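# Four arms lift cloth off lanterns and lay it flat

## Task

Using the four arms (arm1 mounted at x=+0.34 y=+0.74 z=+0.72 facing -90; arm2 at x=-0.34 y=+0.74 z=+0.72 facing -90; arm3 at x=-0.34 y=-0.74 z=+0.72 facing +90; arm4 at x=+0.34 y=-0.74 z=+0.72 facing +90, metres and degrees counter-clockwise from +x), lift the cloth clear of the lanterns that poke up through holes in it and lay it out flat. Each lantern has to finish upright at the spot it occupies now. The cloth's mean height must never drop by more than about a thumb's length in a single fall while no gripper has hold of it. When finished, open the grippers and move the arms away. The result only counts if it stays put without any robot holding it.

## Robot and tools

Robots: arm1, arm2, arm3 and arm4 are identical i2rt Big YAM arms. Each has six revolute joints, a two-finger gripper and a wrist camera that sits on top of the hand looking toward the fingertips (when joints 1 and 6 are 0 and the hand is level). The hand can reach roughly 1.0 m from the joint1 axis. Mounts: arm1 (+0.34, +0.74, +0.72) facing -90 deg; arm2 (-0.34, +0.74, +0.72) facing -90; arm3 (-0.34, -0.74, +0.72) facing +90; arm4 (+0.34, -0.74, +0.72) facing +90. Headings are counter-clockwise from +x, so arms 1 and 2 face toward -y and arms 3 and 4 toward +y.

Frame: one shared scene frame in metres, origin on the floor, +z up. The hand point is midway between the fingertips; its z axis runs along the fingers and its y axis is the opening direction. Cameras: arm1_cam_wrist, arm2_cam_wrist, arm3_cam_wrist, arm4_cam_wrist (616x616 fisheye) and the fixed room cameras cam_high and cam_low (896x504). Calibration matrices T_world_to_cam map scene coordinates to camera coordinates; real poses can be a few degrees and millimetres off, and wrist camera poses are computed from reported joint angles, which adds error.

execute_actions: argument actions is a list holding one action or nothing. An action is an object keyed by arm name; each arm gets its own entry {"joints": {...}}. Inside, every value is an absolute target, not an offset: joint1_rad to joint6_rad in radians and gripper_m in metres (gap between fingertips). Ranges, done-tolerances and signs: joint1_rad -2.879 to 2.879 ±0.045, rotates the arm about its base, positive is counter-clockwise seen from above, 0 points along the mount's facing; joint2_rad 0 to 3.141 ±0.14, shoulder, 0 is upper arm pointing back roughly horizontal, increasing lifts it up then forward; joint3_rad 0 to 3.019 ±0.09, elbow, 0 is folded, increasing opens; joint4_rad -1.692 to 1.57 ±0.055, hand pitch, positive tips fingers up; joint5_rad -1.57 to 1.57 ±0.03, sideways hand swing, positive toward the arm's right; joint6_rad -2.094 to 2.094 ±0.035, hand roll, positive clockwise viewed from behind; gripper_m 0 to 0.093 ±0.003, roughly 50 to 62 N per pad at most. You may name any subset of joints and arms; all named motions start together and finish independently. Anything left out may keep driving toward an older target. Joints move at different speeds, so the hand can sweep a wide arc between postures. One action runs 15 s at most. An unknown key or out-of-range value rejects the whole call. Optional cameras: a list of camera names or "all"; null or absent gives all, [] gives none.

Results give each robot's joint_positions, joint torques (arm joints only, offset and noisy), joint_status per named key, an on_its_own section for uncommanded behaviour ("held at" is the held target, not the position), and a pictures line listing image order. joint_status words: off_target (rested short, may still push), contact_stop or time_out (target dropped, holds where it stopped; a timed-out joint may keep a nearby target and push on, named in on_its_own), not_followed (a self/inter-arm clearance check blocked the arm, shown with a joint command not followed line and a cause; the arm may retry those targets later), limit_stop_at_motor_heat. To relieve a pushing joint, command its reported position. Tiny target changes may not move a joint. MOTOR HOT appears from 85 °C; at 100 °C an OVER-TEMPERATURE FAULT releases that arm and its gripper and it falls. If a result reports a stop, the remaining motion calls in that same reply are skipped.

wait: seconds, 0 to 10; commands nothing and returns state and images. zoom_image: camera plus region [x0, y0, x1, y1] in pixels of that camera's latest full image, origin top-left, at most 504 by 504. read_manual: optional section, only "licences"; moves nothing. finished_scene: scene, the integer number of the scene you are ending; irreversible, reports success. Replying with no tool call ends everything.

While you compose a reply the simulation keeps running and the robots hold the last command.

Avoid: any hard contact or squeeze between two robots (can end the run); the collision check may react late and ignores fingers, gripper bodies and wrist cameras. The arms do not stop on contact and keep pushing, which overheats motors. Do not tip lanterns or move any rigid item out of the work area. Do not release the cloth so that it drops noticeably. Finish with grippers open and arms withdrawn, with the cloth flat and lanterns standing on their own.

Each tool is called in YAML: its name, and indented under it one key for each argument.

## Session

execute_actions:
  actions: []

Scene clock: 0.00 s.
Joint torques (N m, as the arm reports them, + toward a larger angle): no reading
arm1.joint_positions: joint1_rad=+0.007 joint2_rad=+0.443 joint3_rad=+1.460 joint4_rad=-1.541 joint5_rad=+0.006 joint6_rad=+0.003 gripper_m=+0.095
arm1.joint_status: not commanded
arm1.hand: x=+0.3326 y=+0.6169 z=+1.3503 quat_wxyz=(-0.343, -0.624, -0.600, +0.363) (m; scene frame)
arm2.joint_positions: joint1_rad=-0.003 joint2_rad=+0.438 joint3_rad=+1.467 joint4_rad=-1.543 joint5_rad=+0.002 joint6_rad=+0.008 gripper_m=+0.094
arm2.joint_status: not commanded
arm2.hand: x=-0.3327 y=+0.6225 z=+1.3200 quat_wxyz=(-0.361, -0.607, -0.613, +0.354) (m; scene frame)
arm3.joint_positions: joint1_rad=+0.012 joint2_rad=+0.432 joint3_rad=+1.476 joint4_rad=-1.540 joint5_rad=-0.001 joint6_rad=+0.010 gripper_m=+0.095
arm3.joint_status: not commanded
arm3.hand: x=-0.3351 y=-0.6245 z=+1.3797 quat_wxyz=(-0.369, +0.594, -0.621, -0.354) (m; scene frame)
arm4.joint_positions: joint1_rad=-0.001 joint2_rad=+0.451 joint3_rad=+1.461 joint4_rad=-1.519 joint5_rad=-0.013 joint6_rad=+0.017 gripper_m=+0.095
arm4.joint_status: not commanded
arm4.hand: x=+0.3359 y=-0.6092 z=+1.3720 quat_wxyz=(-0.341, +0.614, -0.607, -0.372) (m; scene frame)
pictures: arm1_cam_wrist, arm2_cam_wrist, arm3_cam_wrist, arm4_cam_wrist, cam_high, cam_low
Images, in order (width x height): arm1_cam_wrist 616x616, arm2_cam_wrist 616x616, arm3_cam_wrist 616x616, arm4_cam_wrist 616x616, cam_high 896x504, cam_low 896x504.

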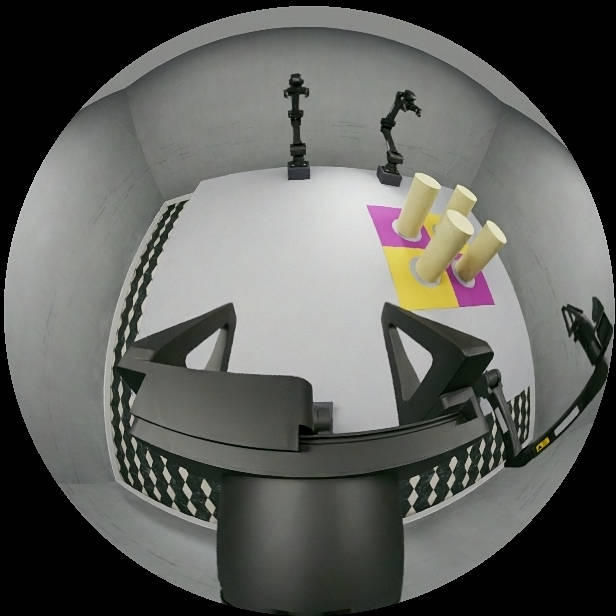

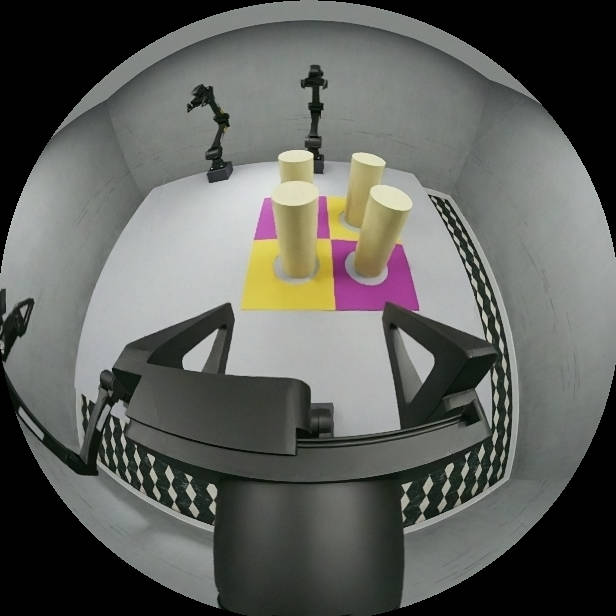

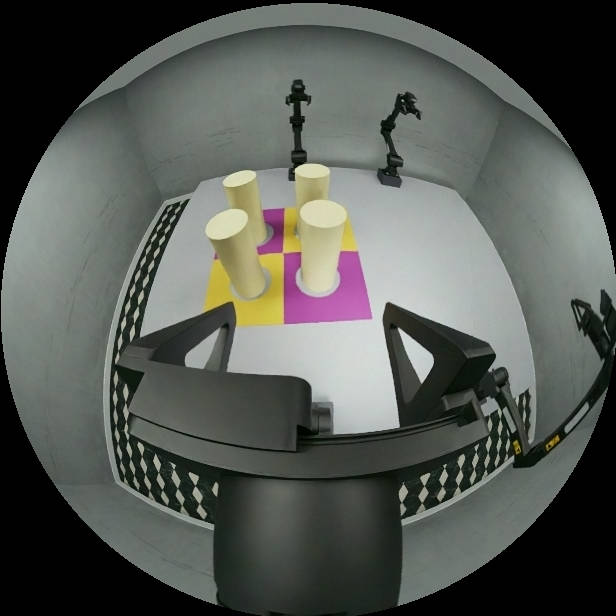

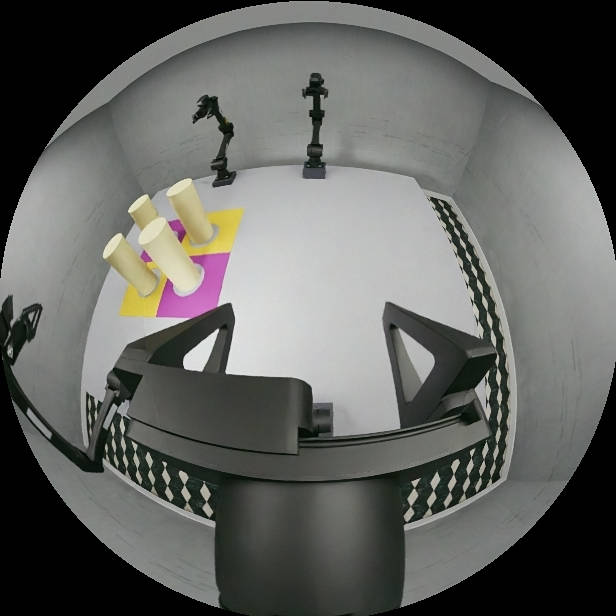

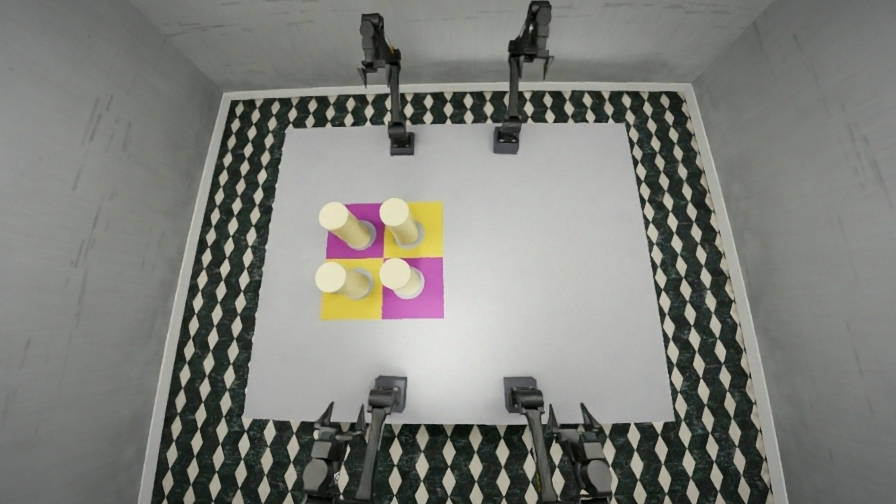

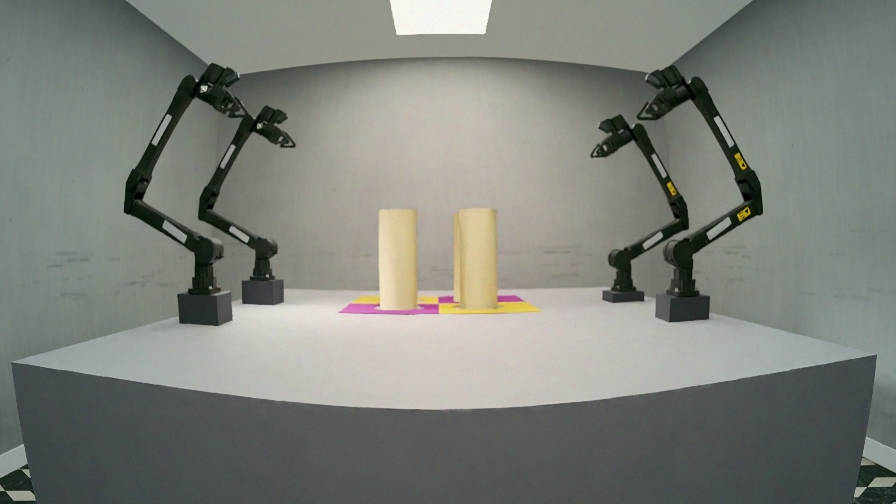

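execute_actions:
  actions:
    - {"arm1":{"joints":{"joint1_rad":-0.752,"joint6_rad":-0.04,"joint2_rad":2.147,"joint3_rad":1.61,"joint4_rad":-1.01}},"arm2":{"joints":{"joint1_rad":-0.76,"joint6_rad":-1.55,"joint2_rad":2.067,"joint3_rad":1.6,"joint4_rad":-1.07}},"arm3":{"joints":{"joint1_rad":0.83,"joint6_rad":1.55,"joint2_rad":2.049,"joint3_rad":1.365,"joint4_rad":-0.87}},"arm4":{"joints":{"joint1_rad":0.76,"joint6_rad":0,"joint2_rad":2.14,"joint3_rad":1.56,"joint4_rad":-0.95}}}

Scene clock: 2.73 s.
Joint torques (N m, as the arm reports them, + toward a larger angle): arm1=[  1.7  -19.37   7.24   0.69   0.13  -0.05] | arm2=[  1.22 -20.74  10.73   0.36   0.02  -0.03] | arm3=[ -0.05 -20.69   7.14   0.2    0.07   0.06] | arm4=[ -2.02 -19.29   8.41   0.43  -0.18  -0.1 ]
arm1.joint_positions: joint1_rad=-0.760 joint2_rad=+2.139 joint3_rad=+1.608 joint4_rad=-1.019 joint5_rad=+0.005 joint6_rad=-0.025 gripper_m=+0.095
arm1.joint_status: all done
arm1.hand: x=-0.1108 y=+0.3128 z=+0.7705 quat_wxyz=(+0.000, -0.923, -0.385, +0.013) (m; scene frame)
arm2.joint_positions: joint1_rad=-0.765 joint2_rad=+2.070 joint3_rad=+1.580 joint4_rad=-1.072 joint5_rad=+0.001 joint6_rad=-1.540 gripper_m=+0.094
arm2.joint_status: all done
arm2.hand: x=-0.7429 y=+0.2972 z=+0.7673 quat_wxyz=(+0.003, -0.378, -0.926, +0.005) (m; scene frame)
arm3.joint_positions: joint1_rad=+0.837 joint2_rad=+2.045 joint3_rad=+1.354 joint4_rad=-0.882 joint5_rad=+0.000 joint6_rad=+1.538 gripper_m=+0.095
arm3.joint_status: all done
arm3.hand: x=-0.7224 y=-0.3516 z=+0.7589 quat_wxyz=(-0.004, +0.398, -0.917, +0.003) (m; scene frame)
arm4.joint_positions: joint1_rad=+0.766 joint2_rad=+2.149 joint3_rad=+1.544 joint4_rad=-0.964 joint5_rad=-0.012 joint6_rad=+0.007 gripper_m=+0.095
arm4.joint_status: all done
arm4.hand: x=-0.0956 y=-0.3216 z=+0.7627 quat_wxyz=(+0.009, +0.925, -0.381, -0.007) (m; scene frame)
pictures: arm1_cam_wrist, arm2_cam_wrist, arm3_cam_wrist, arm4_cam_wrist, cam_high, cam_low
camera_calibration (this result's frames):
arm1_cam_wrist: T_world_to_cam=[[-0.712838, 0.701262, 0.00966803, -0.309463], [0.579674, 0.581372, 0.570951, -0.556444], [0.394766, 0.4126, -0.820927, 0.671901], [0, 0, 0, 1]] pos_world=[-0.163284, 0.263288, 0.872276]
arm2_cam_wrist: T_world_to_cam=[[-0.708766, -0.705443, 0.00111542, -0.31874], [-0.569231, 0.572845, 0.589767, -1.04232], [-0.416686, 0.417371, -0.807573, 0.312966], [0, 0, 0, 1]] pos_world=[-0.688822, 0.241609, 0.867822]
arm3_cam_wrist: T_world_to_cam=[[0.729281, -0.684104, 0.0122902, 0.274925], [-0.559705, -0.586142, 0.585806, -1.04978], [-0.393549, -0.434096, -0.810358, 0.301102], [0, 0, 0, 1]] pos_world=[-0.669564, -0.296533, 0.855588]
arm4_cam_wrist: T_world_to_cam=[[0.705298, 0.708245, -0.0307204, 0.322204], [0.589657, -0.562046, 0.580008, -0.559233], [0.393521, -0.427193, -0.814032, 0.644074], [0, 0, 0, 1]] pos_world=[-0.15095, -0.26737, 0.858554]
Images, in order (width x height): arm1_cam_wrist 616x616, arm2_cam_wrist 616x616, arm3_cam_wrist 616x616, arm4_cam_wrist 616x616, cam_high 896x504, cam_low 896x504.

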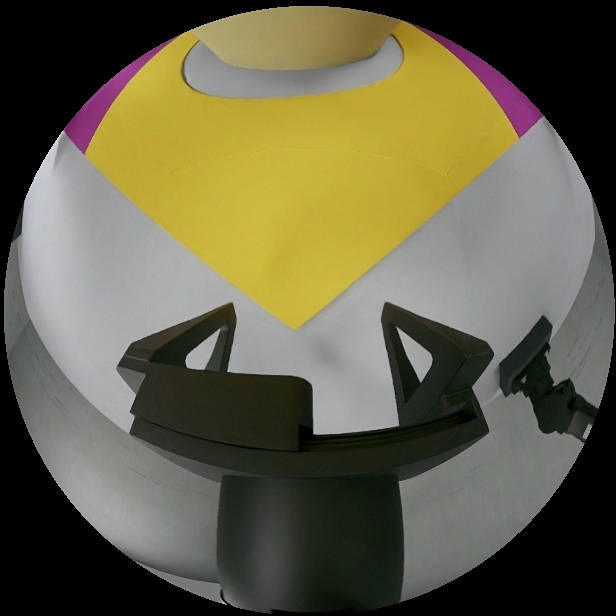

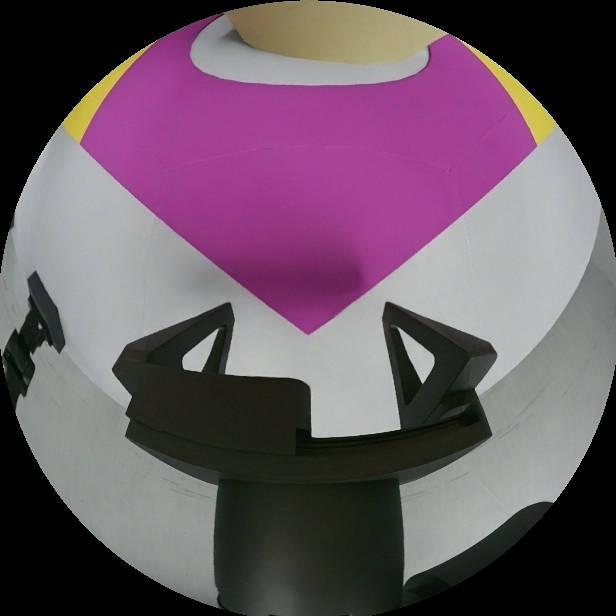

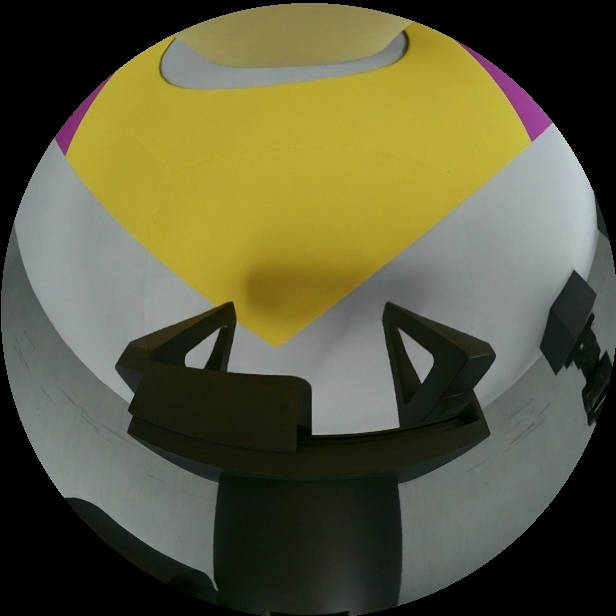

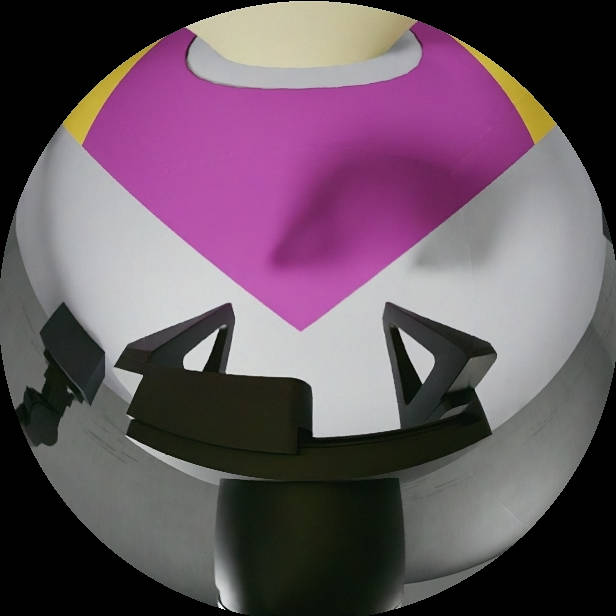

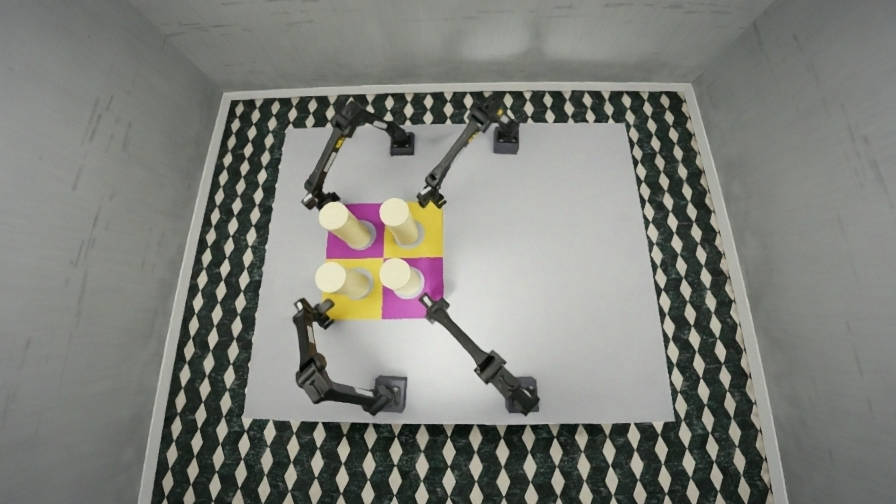

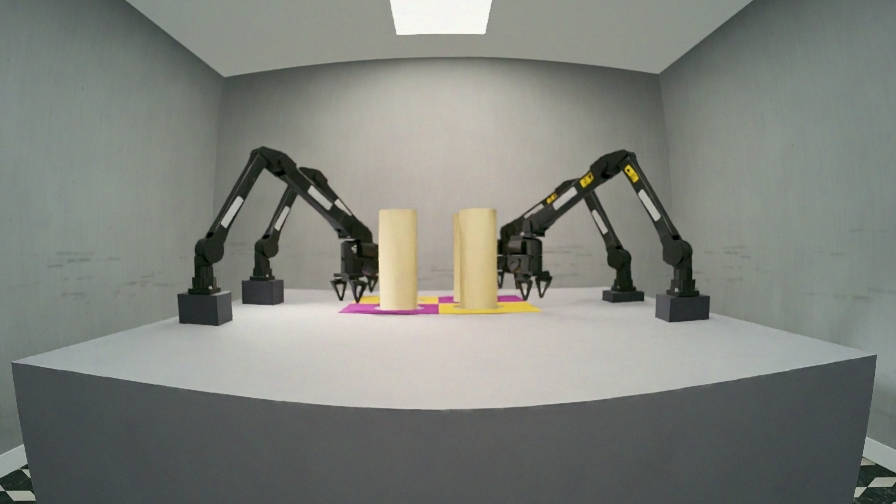

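execute_actions:
  actions:
    - {"arm1":{"joints":{"joint1_rad":-0.728,"joint2_rad":2.23,"joint4_rad":-0.95}},"arm2":{"joints":{"joint2_rad":2.13,"joint3_rad":1.555,"joint4_rad":-1.0}},"arm3":{"joints":{"joint2_rad":2.165,"joint3_rad":1.485,"joint4_rad":-0.87}},"arm4":{"joints":{"joint1_rad":0.775,"joint2_rad":2.23,"joint4_rad":-0.88}}}
  cameras: ["arm1_cam_wrist","arm2_cam_wrist","arm3_cam_wrist","arm4_cam_wrist"]

execute_actions:
  actions:
    - {"arm1":{"joints":{"gripper_m":0}},"arm2":{"joints":{"gripper_m":0}},"arm3":{"joints":{"gripper_m":0}},"arm4":{"joints":{"gripper_m":0}}}
  cameras: ["arm1_cam_wrist","arm2_cam_wrist","arm3_cam_wrist","arm4_cam_wrist"]

Scene clock: 4.20 s.
Joint torques (N m, as the arm reports them, + toward a larger angle): arm1=[  1.14 -18.28   7.13   1.    -0.05  -0.06] | arm2=[  2.   -19.71   8.32   0.64  -0.02  -0.02] | arm3=[ -0.05 -19.15   8.61   0.1    0.08   0.07] | arm4=[ -0.74 -17.51   7.92   0.51   0.02  -0.1 ]
arm1.joint_positions: joint1_rad=-0.729 joint2_rad=+2.202 joint3_rad=+1.608 joint4_rad=-0.965 joint5_rad=+0.010 joint6_rad=-0.026 gripper_m=+0.095
arm1.joint_status: all done
arm1.hand: x=-0.0995 y=+0.2979 z=+0.7331 quat_wxyz=(+0.004, -0.916, -0.401, +0.010) (m; scene frame)
arm2.joint_positions: joint1_rad=-0.765 joint2_rad=+2.108 joint3_rad=+1.558 joint4_rad=-1.008 joint5_rad=+0.002 joint6_rad=-1.541 gripper_m=+0.094
arm2.joint_status: all done
arm2.hand: x=-0.7435 y=+0.2969 z=+0.7380 quat_wxyz=(+0.004, -0.377, -0.926, +0.007) (m; scene frame)
arm3.joint_positions: joint1_rad=+0.837 joint2_rad=+2.133 joint3_rad=+1.456 joint4_rad=-0.879 joint5_rad=+0.000 joint6_rad=+1.539 gripper_m=+0.095
arm3.joint_status: all done
arm3.hand: x=-0.7463 y=-0.3277 z=+0.7415 quat_wxyz=(-0.001, +0.398, -0.918, -0.005) (m; scene frame)
arm4.joint_positions: joint1_rad=+0.766 joint2_rad=+2.212 joint3_rad=+1.546 joint4_rad=-0.896 joint5_rad=-0.016 joint6_rad=+0.007 gripper_m=+0.095
arm4.joint_status: all done
arm4.hand: x=-0.1002 y=-0.3187 z=+0.7272 quat_wxyz=(+0.010, +0.925, -0.381, -0.011) (m; scene frame)
pictures: arm1_cam_wrist, arm2_cam_wrist, arm3_cam_wrist, arm4_cam_wrist
camera_calibration (this result's frames):
arm1_cam_wrist: T_world_to_cam=[[-0.735389, 0.67749, 0.0145141, -0.289313], [0.558888, 0.59426, 0.578359, -0.544306], [0.383207, 0.433431, -0.815653, 0.631623], [0, 0, 0, 1]] pos_world=[-0.150594, 0.245702, 0.834189]
arm2_cam_wrist: T_world_to_cam=[[-0.707961, -0.706237, 0.00459447, -0.321081], [-0.568003, 0.573231, 0.590575, -1.02497], [-0.41972, 0.415494, -0.80697, 0.287082], [0, 0, 0, 1]] pos_world=[-0.689006, 0.241506, 0.838465]
arm3_cam_wrist: T_world_to_cam=[[0.728861, -0.684638, -0.00564558, 0.321704], [-0.552516, -0.593034, 0.585693, -1.03572], [-0.404336, -0.42377, -0.810513, 0.283388], [0, 0, 0, 1]] pos_world=[-0.692149, -0.273878, 0.838123]
arm4_cam_wrist: T_world_to_cam=[[0.705058, 0.708287, -0.034977, 0.325357], [0.594319, -0.563262, 0.574039, -0.529893], [0.386883, -0.425518, -0.818081, 0.621003], [0, 0, 0, 1]] pos_world=[-0.154726, -0.264667, 0.82359]
Images, in order (width x height): arm1_cam_wrist 616x616, arm2_cam_wrist 616x616, arm3_cam_wrist 616x616, arm4_cam_wrist 616x616.

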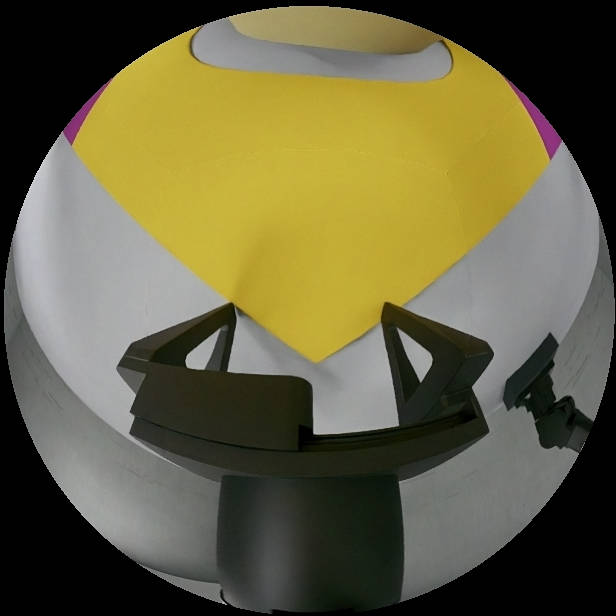

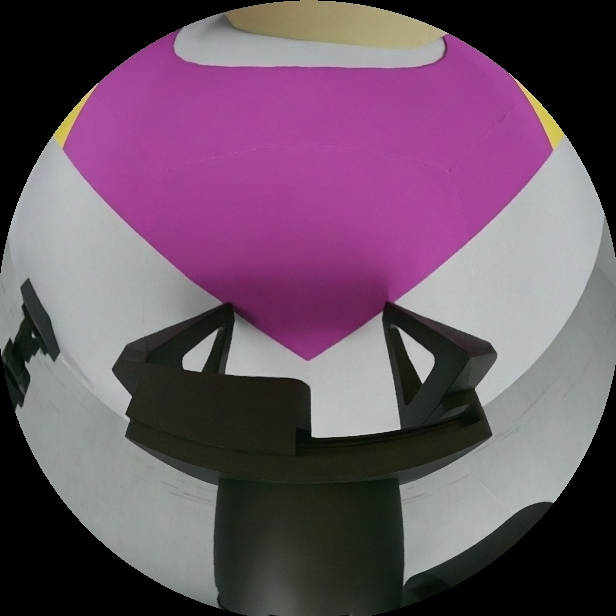

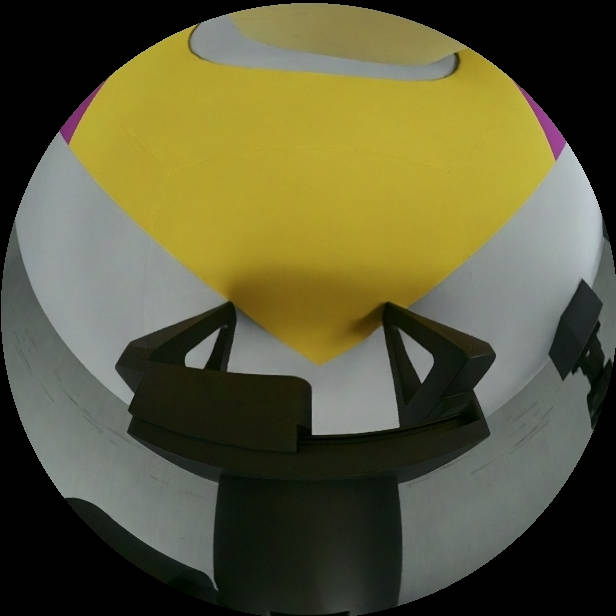

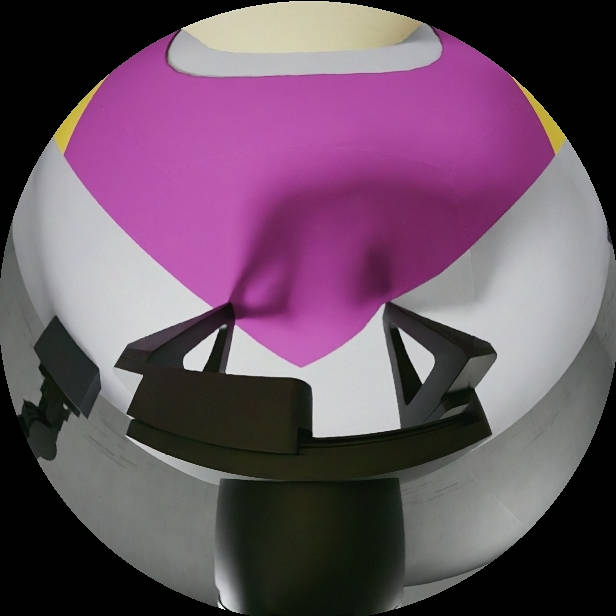

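Scene clock: 4.93 s.
Joint torques (N m, as the arm reports them, + toward a larger angle): arm1=[  0.62 -17.98   6.99   0.95   0.04  -0.07] | arm2=[  1.23 -18.64   8.32   0.64  -0.02  -0.02] | arm3=[  0.31 -18.98   8.57   0.14   0.06   0.05] | arm4=[ -1.56 -17.49   7.96   0.52   0.07  -0.1 ]
arm1.joint_positions: joint1_rad=-0.729 joint2_rad=+2.202 joint3_rad=+1.608 joint4_rad=-0.965 joint5_rad=+0.007 joint6_rad=-0.026 gripper_m=+0.001
arm1.joint_status: all done
arm1.hand: x=-0.0991 y=+0.2975 z=+0.7331 quat_wxyz=(+0.003, -0.916, -0.401, +0.010) (m; scene frame)
arm2.joint_positions: joint1_rad=-0.765 joint2_rad=+2.108 joint3_rad=+1.558 joint4_rad=-1.008 joint5_rad=+0.002 joint6_rad=-1.542 gripper_m=+0.000
arm2.joint_status: all done
arm2.hand: x=-0.7435 y=+0.2969 z=+0.7380 quat_wxyz=(+0.004, -0.377, -0.926, +0.007) (m; scene frame)
arm3.joint_positions: joint1_rad=+0.835 joint2_rad=+2.133 joint3_rad=+1.457 joint4_rad=-0.879 joint5_rad=+0.000 joint6_rad=+1.541 gripper_m=+0.004
arm3.joint_status: gripper_m off_target (ended at +0.004, target +0.000)
arm3.hand: x=-0.7451 y=-0.3266 z=+0.7416 quat_wxyz=(-0.001, +0.395, -0.919, -0.005) (m; scene frame)
arm4.joint_positions: joint1_rad=+0.777 joint2_rad=+2.212 joint3_rad=+1.546 joint4_rad=-0.896 joint5_rad=-0.017 joint6_rad=+0.007 gripper_m=+0.004
arm4.joint_status: gripper_m off_target (ended at +0.004, target +0.000)
arm4.hand: x=-0.1050 y=-0.3236 z=+0.7272 quat_wxyz=(+0.010, +0.927, -0.376, -0.012) (m; scene frame)
pictures: arm1_cam_wrist, arm2_cam_wrist, arm3_cam_wrist, arm4_cam_wrist
camera_calibration (this result's frames):
arm1_cam_wrist: T_world_to_cam=[[-0.735449, 0.677483, 0.0114641, -0.286557], [0.557596, 0.595519, 0.578312, -0.544762], [0.384969, 0.431711, -0.815735, 0.632379], [0, 0, 0, 1]] pos_world=[-0.150437, 0.245548, 0.834181]
arm2_cam_wrist: T_world_to_cam=[[-0.707422, -0.706777, 0.00459337, -0.320519], [-0.568436, 0.572792, 0.590584, -1.02517], [-0.420043, 0.415181, -0.806963, 0.28693], [0, 0, 0, 1]] pos_world=[-0.688963, 0.241546, 0.838464]
arm3_cam_wrist: T_world_to_cam=[[0.725194, -0.688524, -0.00527968, 0.317376], [-0.555982, -0.590081, 0.585395, -1.03588], [-0.406175, -0.42159, -0.810731, 0.283938], [0, 0, 0, 1]] pos_world=[-0.690762, -0.273027, 0.838272]
arm4_cam_wrist: T_world_to_cam=[[0.697138, 0.716029, -0.036066, 0.334714], [0.601005, -0.556241, 0.573924, -0.526843], [0.390885, -0.42178, -0.818114, 0.622453], [0, 0, 0, 1]] pos_world=[-0.160014, -0.270178, 0.823677]
Images, in order (width x height): arm1_cam_wrist 616x616, arm2_cam_wrist 616x616, arm3_cam_wrist 616x616, arm4_cam_wrist 616x616.

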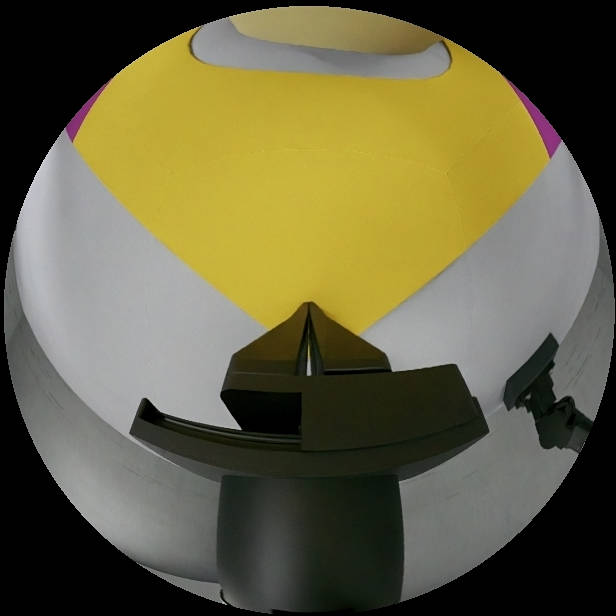

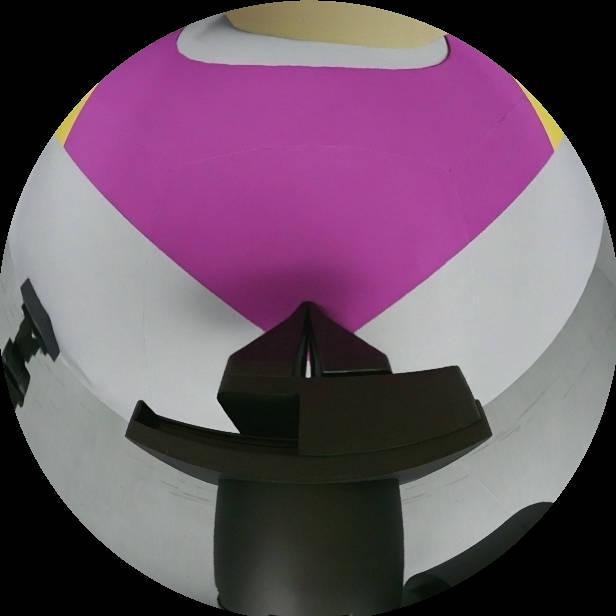

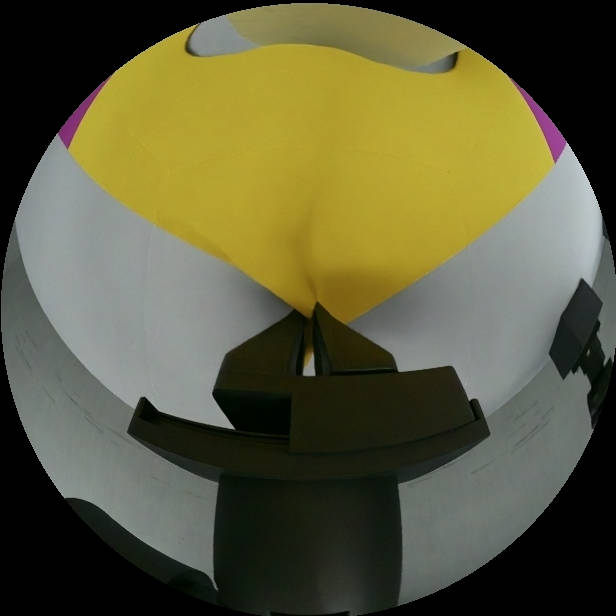

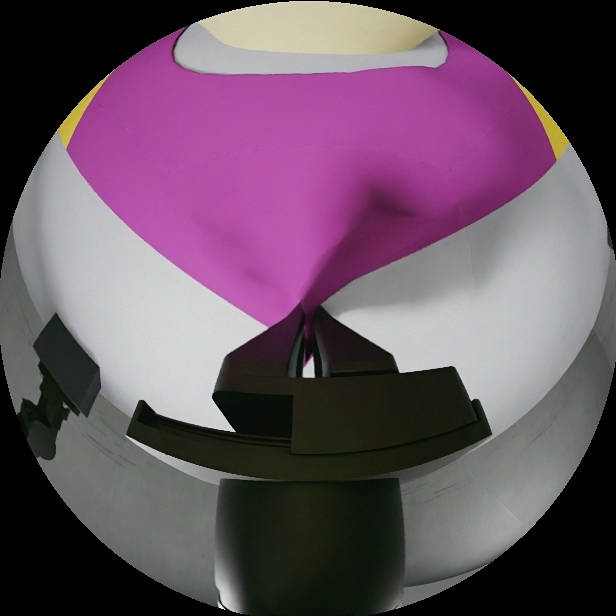

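Retry arms 1 and 2, slightly outward and lower.

execute_actions:
  actions:
    - {"arm1":{"joints":{"gripper_m":0.093,"joint2_rad":2.265,"joint4_rad":-1.02}},"arm2":{"joints":{"gripper_m":0.093,"joint1_rad":-0.785,"joint2_rad":2.165}}}
  cameras: ["arm1_cam_wrist","arm2_cam_wrist"]

execute_actions:
  actions:
    - {"arm1":{"joints":{"gripper_m":0}},"arm2":{"joints":{"gripper_m":0}}}
  cameras: ["arm1_cam_wrist","arm2_cam_wrist"]

Scene clock: 5.87 s.
Joint torques (N m, as the arm reports them, + toward a larger angle): arm1=[  0.82 -15.79   6.93  -0.42   0.05  -0.06] | arm2=[ -0.03 -16.84   8.28   0.44   0.    -0.01] | arm3=[  0.38 -19.24   8.55   0.17   0.07   0.03] | arm4=[ -1.69 -17.38   7.96   0.52   0.07  -0.1 ]
arm1.joint_positions: joint1_rad=-0.727 joint2_rad=+2.206 joint3_rad=+1.608 joint4_rad=-1.003 joint5_rad=+0.007 joint6_rad=-0.026 gripper_m=+0.093
arm1.joint_status: all done
arm1.hand: x=-0.0915 y=+0.3044 z=+0.7309 quat_wxyz=(+0.011, -0.916, -0.401, -0.010) (m; scene frame)
arm2.joint_positions: joint1_rad=-0.773 joint2_rad=+2.115 joint3_rad=+1.558 joint4_rad=-1.003 joint5_rad=+0.002 joint6_rad=-1.542 gripper_m=+0.093
arm2.joint_status: all done
arm2.hand: x=-0.7472 y=+0.3002 z=+0.7338 quat_wxyz=(+0.003, -0.381, -0.925, +0.006) (m; scene frame)
arm3.joint_positions: joint1_rad=+0.835 joint2_rad=+2.133 joint3_rad=+1.457 joint4_rad=-0.879 joint5_rad=+0.000 joint6_rad=+1.542 gripper_m=+0.004
arm3.joint_status: not commanded
arm3.hand: x=-0.7451 y=-0.3266 z=+0.7416 quat_wxyz=(-0.001, +0.395, -0.919, -0.005) (m; scene frame)
arm4.joint_positions: joint1_rad=+0.777 joint2_rad=+2.212 joint3_rad=+1.546 joint4_rad=-0.896 joint5_rad=-0.017 joint6_rad=+0.007 gripper_m=+0.004
arm4.joint_status: not commanded
arm4.hand: x=-0.1050 y=-0.3236 z=+0.7272 quat_wxyz=(+0.010, +0.927, -0.376, -0.012) (m; scene frame)
pictures: arm1_cam_wrist, arm2_cam_wrist
camera_calibration (this result's frames):
arm1_cam_wrist: T_world_to_cam=[[-0.736392, 0.676477, 0.0102654, -0.284462], [0.539468, 0.577955, 0.612325, -0.572974], [0.408291, 0.456449, -0.790539, 0.600887], [0, 0, 0, 1]] pos_world=[-0.145711, 0.249311, 0.828791]
arm2_cam_wrist: T_world_to_cam=[[-0.71333, -0.700824, 0.0022866, -0.325285], [-0.56471, 0.576714, 0.590342, -1.02493], [-0.415045, 0.419817, -0.80715, 0.283078], [0, 0, 0, 1]] pos_world=[-0.693334, 0.244282, 0.834289]
Images, in order (width x height): arm1_cam_wrist 616x616, arm2_cam_wrist 616x616.

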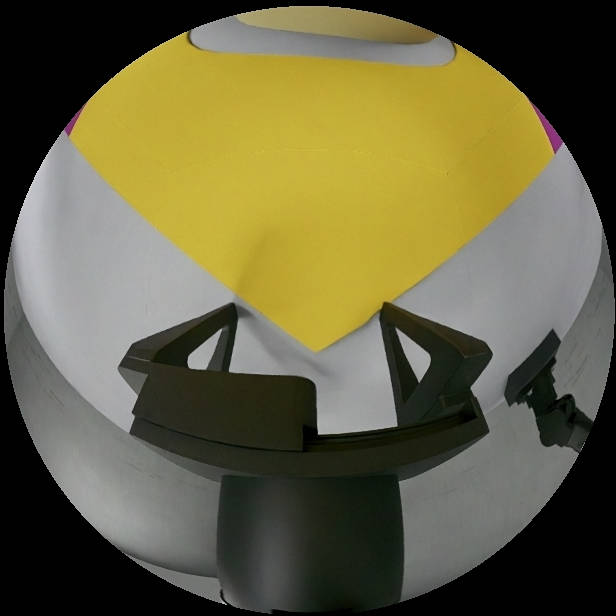

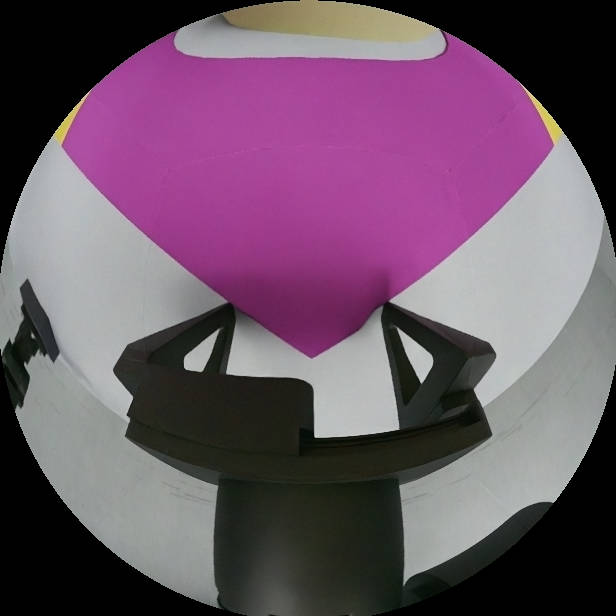

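Scene clock: 6.57 s.
Joint torques (N m, as the arm reports them, + toward a larger angle): arm1=[  0.93 -15.07   6.96  -0.49  -0.12  -0.06] | arm2=[ -0.22 -16.82   8.26   0.72  -0.01  -0.01] | arm3=[  0.41 -19.2    8.53   0.13   0.07   0.03] | arm4=[ -1.7  -17.39   7.96   0.52   0.07  -0.1 ]
arm1.joint_positions: joint1_rad=-0.731 joint2_rad=+2.206 joint3_rad=+1.608 joint4_rad=-1.003 joint5_rad=+0.012 joint6_rad=-0.026 gripper_m=+0.005
arm1.joint_status: gripper_m off_target (ended at +0.005, target +0.000)
arm1.hand: x=-0.0936 y=+0.3065 z=+0.7309 quat_wxyz=(+0.013, -0.917, -0.400, -0.009) (m; scene frame)
arm2.joint_positions: joint1_rad=-0.773 joint2_rad=+2.115 joint3_rad=+1.558 joint4_rad=-1.010 joint5_rad=+0.002 joint6_rad=-1.543 gripper_m=+0.003
arm2.joint_status: gripper_m off_target (ended at +0.003, target +0.000)
arm2.hand: x=-0.7461 y=+0.3014 z=+0.7338 quat_wxyz=(+0.002, -0.380, -0.925, +0.003) (m; scene frame)
arm3.joint_positions: joint1_rad=+0.835 joint2_rad=+2.133 joint3_rad=+1.457 joint4_rad=-0.879 joint5_rad=+0.000 joint6_rad=+1.542 gripper_m=+0.004
arm3.joint_status: not commanded
arm3.hand: x=-0.7451 y=-0.3266 z=+0.7416 quat_wxyz=(-0.001, +0.395, -0.919, -0.005) (m; scene frame)
arm4.joint_positions: joint1_rad=+0.777 joint2_rad=+2.212 joint3_rad=+1.546 joint4_rad=-0.896 joint5_rad=-0.017 joint6_rad=+0.007 gripper_m=+0.004
arm4.joint_status: not commanded
arm4.hand: x=-0.1050 y=-0.3236 z=+0.7272 quat_wxyz=(+0.010, +0.927, -0.376, -0.012) (m; scene frame)
pictures: arm1_cam_wrist, arm2_cam_wrist
camera_calibration (this result's frames):
arm1_cam_wrist: T_world_to_cam=[[-0.734112, 0.678849, 0.0155898, -0.291875], [0.543705, 0.573903, 0.61239, -0.571456], [0.406773, 0.458039, -0.790402, 0.600092], [0, 0, 0, 1]] pos_world=[-0.147667, 0.251234, 0.828819]
arm2_cam_wrist: T_world_to_cam=[[-0.712521, -0.701636, -0.00457538, -0.317714], [-0.568135, 0.573097, 0.590578, -1.02662], [-0.411749, 0.423399, -0.806967, 0.284272], [0, 0, 0, 1]] pos_world=[-0.692587, 0.245072, 0.834243]
Images, in order (width x height): arm1_cam_wrist 616x616, arm2_cam_wrist 616x616.

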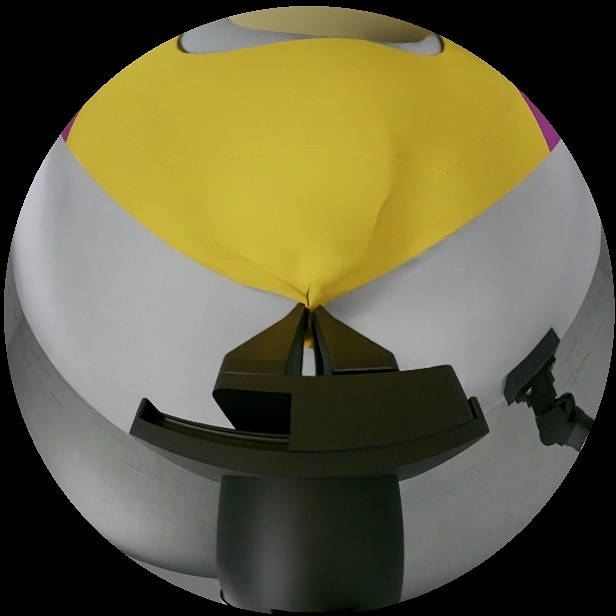

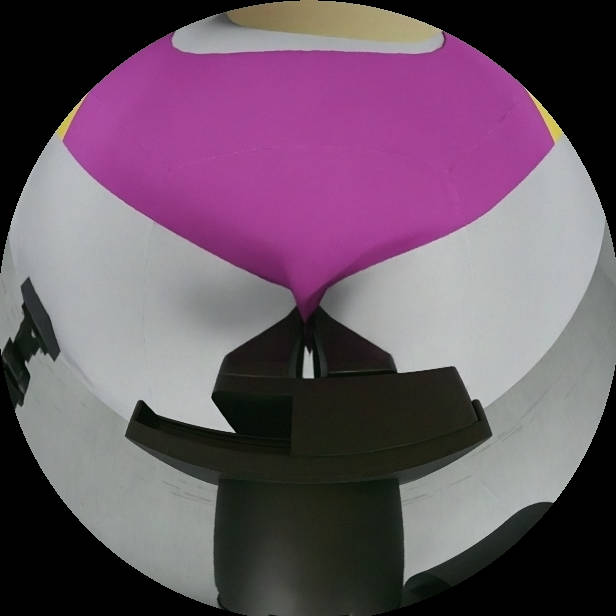

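execute_actions:
  actions:
    - {"arm1":{"joints":{"joint2_rad":1.99,"joint3_rad":1.595,"joint4_rad":-1.11}},"arm2":{"joints":{"joint1_rad":-0.775,"joint2_rad":1.95,"joint3_rad":1.64,"joint4_rad":-1.19}},"arm3":{"joints":{"joint2_rad":1.94,"joint3_rad":1.51,"joint4_rad":-1.07}},"arm4":{"joints":{"joint2_rad":2.0,"joint3_rad":1.555,"joint4_rad":-1.05}}}
  cameras: []

execute_actions:
  actions:
    - {"arm1":{"joints":{"joint2_rad":1.715,"joint3_rad":1.5,"joint4_rad":-0.98}},"arm2":{"joints":{"joint2_rad":1.688,"joint3_rad":1.578,"joint4_rad":-1.07}},"arm3":{"joints":{"joint2_rad":1.665,"joint3_rad":1.425,"joint4_rad":-0.95}},"arm4":{"joints":{"joint2_rad":1.713,"joint3_rad":1.452,"joint4_rad":-0.91}}}
  cameras: ["cam_low","cam_high"]

execute_actions:
  actions:
    - {"arm1":{"joints":{"joint2_rad":1.572,"joint3_rad":1.63,"joint4_rad":-1.05}},"arm2":{"joints":{"joint2_rad":1.571,"joint3_rad":1.735,"joint4_rad":-1.14}},"arm3":{"joints":{"joint2_rad":1.51,"joint3_rad":1.56,"joint4_rad":-1.03}},"arm4":{"joints":{"joint2_rad":1.562,"joint3_rad":1.565,"joint4_rad":-0.98}}}
  cameras: []

execute_actions:
  actions:
    - {"arm1":{"joints":{"joint2_rad":1.518,"joint3_rad":1.875,"joint4_rad":-1.13}},"arm2":{"joints":{"joint2_rad":1.552,"joint3_rad":2.015,"joint4_rad":-1.235}},"arm3":{"joints":{"joint2_rad":1.45,"joint3_rad":1.795,"joint4_rad":-1.11}},"arm4":{"joints":{"joint2_rad":1.49,"joint3_rad":1.785,"joint4_rad":-1.06}}}
  cameras: ["cam_low","cam_high"]

Scene clock: 8.97 s.
Joint torques (N m, as the arm reports them, + toward a larger angle): arm1=[  0.76 -17.65   7.44  -0.43   0.08  -0.05] | arm2=[  0.24 -18.14  11.73   0.04   0.13   0.  ] | arm3=[  1.66 -20.45   9.99  -0.65  -0.12   0.03] | arm4=[ -1.6  -16.6    8.64  -0.66  -0.07  -0.1 ]
arm1.joint_positions: joint1_rad=-0.731 joint2_rad=+1.976 joint3_rad=+1.601 joint4_rad=-1.086 joint5_rad=+0.007 joint6_rad=-0.026 gripper_m=+0.005
arm1.joint_status: all done
arm1.hand: x=-0.0968 y=+0.3009 z=+0.8642 quat_wxyz=(-0.016, -0.915, -0.399, +0.055) (m; scene frame)
arm2.joint_positions: joint1_rad=-0.773 joint2_rad=+1.943 joint3_rad=+1.616 joint4_rad=-1.182 joint5_rad=-0.002 joint6_rad=-1.543 gripper_m=+0.003
arm2.joint_status: all done
arm2.hand: x=-0.7444 y=+0.3022 z=+0.8529 quat_wxyz=(+0.010, -0.380, -0.924, +0.030) (m; scene frame)
arm3.joint_positions: joint1_rad=+0.820 joint2_rad=+1.933 joint3_rad=+1.477 joint4_rad=-1.060 joint5_rad=+0.007 joint6_rad=+1.542 gripper_m=+0.004
arm3.joint_status: all done
arm3.hand: x=-0.7343 y=-0.3249 z=+0.8581 quat_wxyz=(+0.003, +0.388, -0.921, -0.024) (m; scene frame)
arm4.joint_positions: joint1_rad=+0.777 joint2_rad=+1.989 joint3_rad=+1.546 joint4_rad=-1.025 joint5_rad=-0.014 joint6_rad=+0.007 gripper_m=+0.004
arm4.joint_status: all done
arm4.hand: x=-0.1052 y=-0.3207 z=+0.8561 quat_wxyz=(-0.008, +0.925, -0.375, -0.055) (m; scene frame)
pictures: none
No camera images: the call's "cameras" was empty. Leave "cameras" out to get every camera's image.

Scene clock: 10.33 s.
Joint torques (N m, as the arm reports them, + toward a larger angle): arm1=[  0.87 -14.51   8.32   1.16   0.06  -0.07] | arm2=[  0.59 -16.33  12.76   1.5    0.13   0.03] | arm3=[  2.02 -16.29  10.25   1.5   -0.13   0.01] | arm4=[ -1.8  -14.42   9.65   0.64  -0.07  -0.1 ]
arm1.joint_positions: joint1_rad=-0.731 joint2_rad=+1.708 joint3_rad=+1.505 joint4_rad=-0.985 joint5_rad=+0.007 joint6_rad=-0.026 gripper_m=+0.005
arm1.joint_status: all done
arm1.hand: x=-0.0896 y=+0.3073 z=+0.9877 quat_wxyz=(-0.067, -0.900, -0.392, +0.180) (m; scene frame)
arm2.joint_positions: joint1_rad=-0.773 joint2_rad=+1.689 joint3_rad=+1.555 joint4_rad=-1.083 joint5_rad=-0.002 joint6_rad=-1.543 gripper_m=+0.003
arm2.joint_status: all done
arm2.hand: x=-0.7427 y=+0.3041 z=+0.9793 quat_wxyz=(+0.062, -0.374, -0.910, +0.166) (m; scene frame)
arm3.joint_positions: joint1_rad=+0.820 joint2_rad=+1.649 joint3_rad=+1.402 joint4_rad=-0.973 joint5_rad=+0.007 joint6_rad=+1.542 gripper_m=+0.004
arm3.joint_status: all done
arm3.hand: x=-0.7343 y=-0.3258 z=+0.9901 quat_wxyz=(+0.056, +0.382, -0.908, -0.162) (m; scene frame)
arm4.joint_positions: joint1_rad=+0.777 joint2_rad=+1.712 joint3_rad=+1.442 joint4_rad=-0.913 joint5_rad=-0.014 joint6_rad=+0.007 gripper_m=+0.004
arm4.joint_status: all done
arm4.hand: x=-0.1003 y=-0.3235 z=+0.9817 quat_wxyz=(-0.061, +0.909, -0.368, -0.186) (m; scene frame)
pictures: cam_high, cam_low
Images, in order (width x height): cam_high 896x504, cam_low 896x504.

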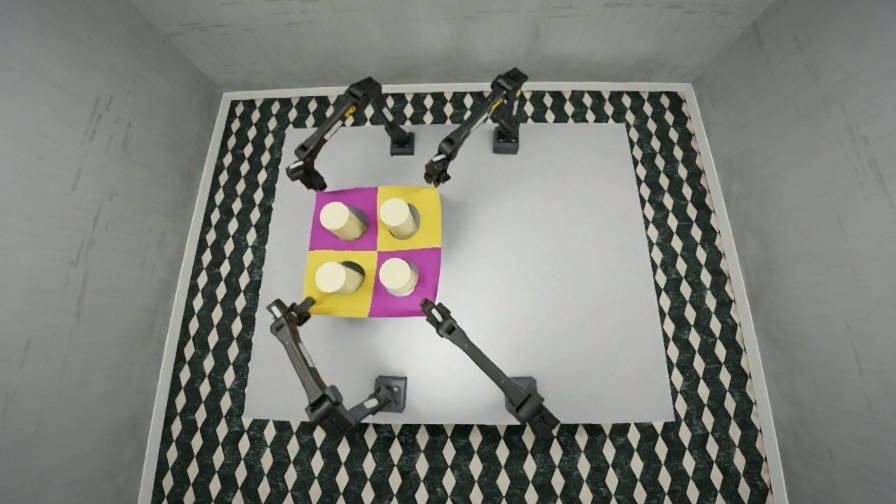

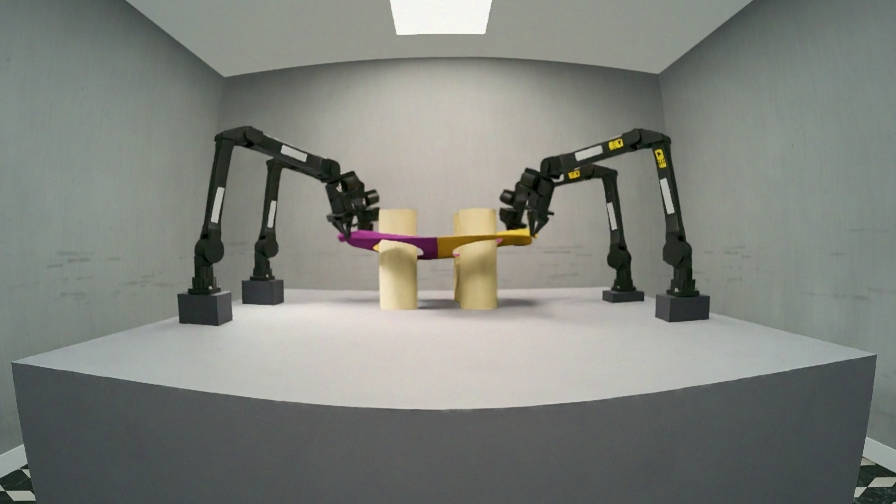

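Scene clock: 11.67 s.
Joint torques (N m, as the arm reports them, + toward a larger angle): arm1=[  0.77 -14.15  10.77   0.21   0.05  -0.06] | arm2=[  0.19 -15.53  13.73   0.99   0.14   0.05] | arm3=[  1.65 -14.74  12.27   0.58  -0.2   -0.01] | arm4=[ -1.73 -12.73  11.43  -0.12  -0.07  -0.1 ]
arm1.joint_positions: joint1_rad=-0.731 joint2_rad=+1.568 joint3_rad=+1.607 joint4_rad=-1.022 joint5_rad=+0.007 joint6_rad=-0.026 gripper_m=+0.005
arm1.joint_status: all done
arm1.hand: x=-0.0887 y=+0.3072 z=+1.1166 quat_wxyz=(-0.104, -0.877, -0.382, +0.273) (m; scene frame)
arm2.joint_positions: joint1_rad=-0.773 joint2_rad=+1.567 joint3_rad=+1.705 joint4_rad=-1.134 joint5_rad=-0.002 joint6_rad=-1.543 gripper_m=+0.003
arm2.joint_status: all done
arm2.hand: x=-0.7445 y=+0.3023 z=+1.1176 quat_wxyz=(+0.099, -0.364, -0.887, +0.266) (m; scene frame)
arm3.joint_positions: joint1_rad=+0.820 joint2_rad=+1.497 joint3_rad=+1.517 joint4_rad=-1.024 joint5_rad=+0.009 joint6_rad=+1.542 gripper_m=+0.004
arm3.joint_status: all done
arm3.hand: x=-0.7363 y=-0.3242 z=+1.1250 quat_wxyz=(+0.094, +0.373, -0.886, -0.260) (m; scene frame)
arm4.joint_positions: joint1_rad=+0.777 joint2_rad=+1.562 joint3_rad=+1.539 joint4_rad=-0.951 joint5_rad=-0.014 joint6_rad=+0.007 gripper_m=+0.004
arm4.joint_status: all done
arm4.hand: x=-0.1010 y=-0.3208 z=+1.1128 quat_wxyz=(-0.098, +0.885, -0.358, -0.280) (m; scene frame)
pictures: none
No camera images: the call's "cameras" was empty. Leave "cameras" out to get every camera's image.

Scene clock: 13.03 s.
Joint torques (N m, as the arm reports them, + toward a larger angle): arm1=[  1.11 -12.79  11.47   0.49   0.08  -0.06] | arm2=[  0.74 -13.57  13.72   1.34   0.2    0.06] | arm3=[  2.09 -14.44  12.69   0.94  -0.29  -0.04] | arm4=[ -1.79 -12.6   12.28   0.11  -0.02  -0.1 ]
arm1.joint_positions: joint1_rad=-0.731 joint2_rad=+1.517 joint3_rad=+1.841 joint4_rad=-1.102 joint5_rad=+0.007 joint6_rad=-0.026 gripper_m=+0.005
arm1.joint_status: all done
arm1.hand: x=-0.0877 y=+0.3072 z=+1.2573 quat_wxyz=(-0.140, -0.845, -0.368, +0.361) (m; scene frame)
arm2.joint_positions: joint1_rad=-0.773 joint2_rad=+1.541 joint3_rad=+1.978 joint4_rad=-1.230 joint5_rad=-0.003 joint6_rad=-1.543 gripper_m=+0.003
arm2.joint_status: all done
arm2.hand: x=-0.7420 y=+0.3048 z=+1.2602 quat_wxyz=(+0.133, -0.351, -0.855, +0.357) (m; scene frame)
arm3.joint_positions: joint1_rad=+0.817 joint2_rad=+1.443 joint3_rad=+1.745 joint4_rad=-1.107 joint5_rad=+0.011 joint6_rad=+1.542 gripper_m=+0.004
arm3.joint_status: all done
arm3.hand: x=-0.7365 y=-0.3222 z=+1.2630 quat_wxyz=(+0.126, +0.358, -0.857, -0.348) (m; scene frame)
arm4.joint_positions: joint1_rad=+0.777 joint2_rad=+1.499 joint3_rad=+1.747 joint4_rad=-1.031 joint5_rad=-0.015 joint6_rad=+0.007 gripper_m=+0.004
arm4.joint_status: all done
arm4.hand: x=-0.0999 y=-0.3201 z=+1.2488 quat_wxyz=(-0.131, +0.855, -0.346, -0.363) (m; scene frame)
pictures: cam_high, cam_low
Images, in order (width x height): cam_high 896x504, cam_low 896x504.

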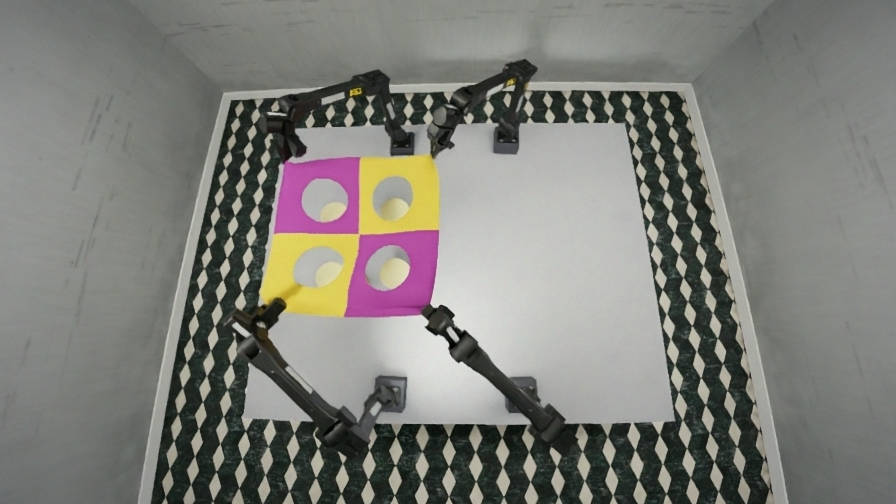

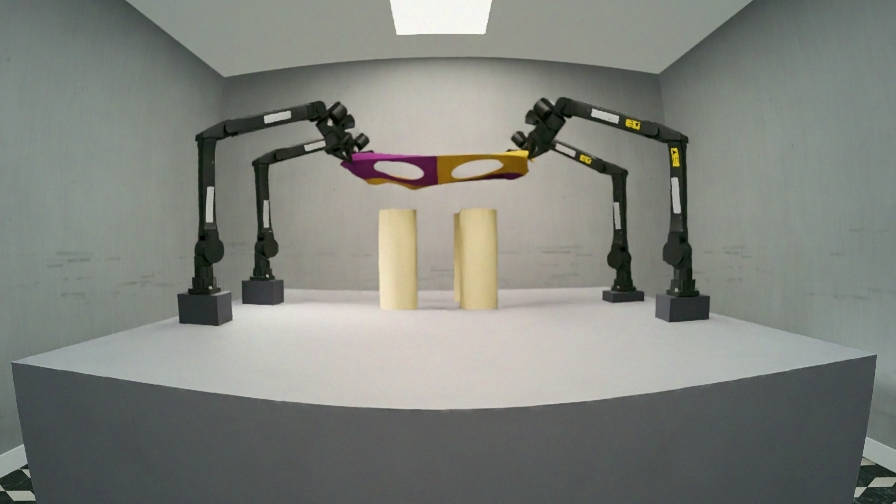

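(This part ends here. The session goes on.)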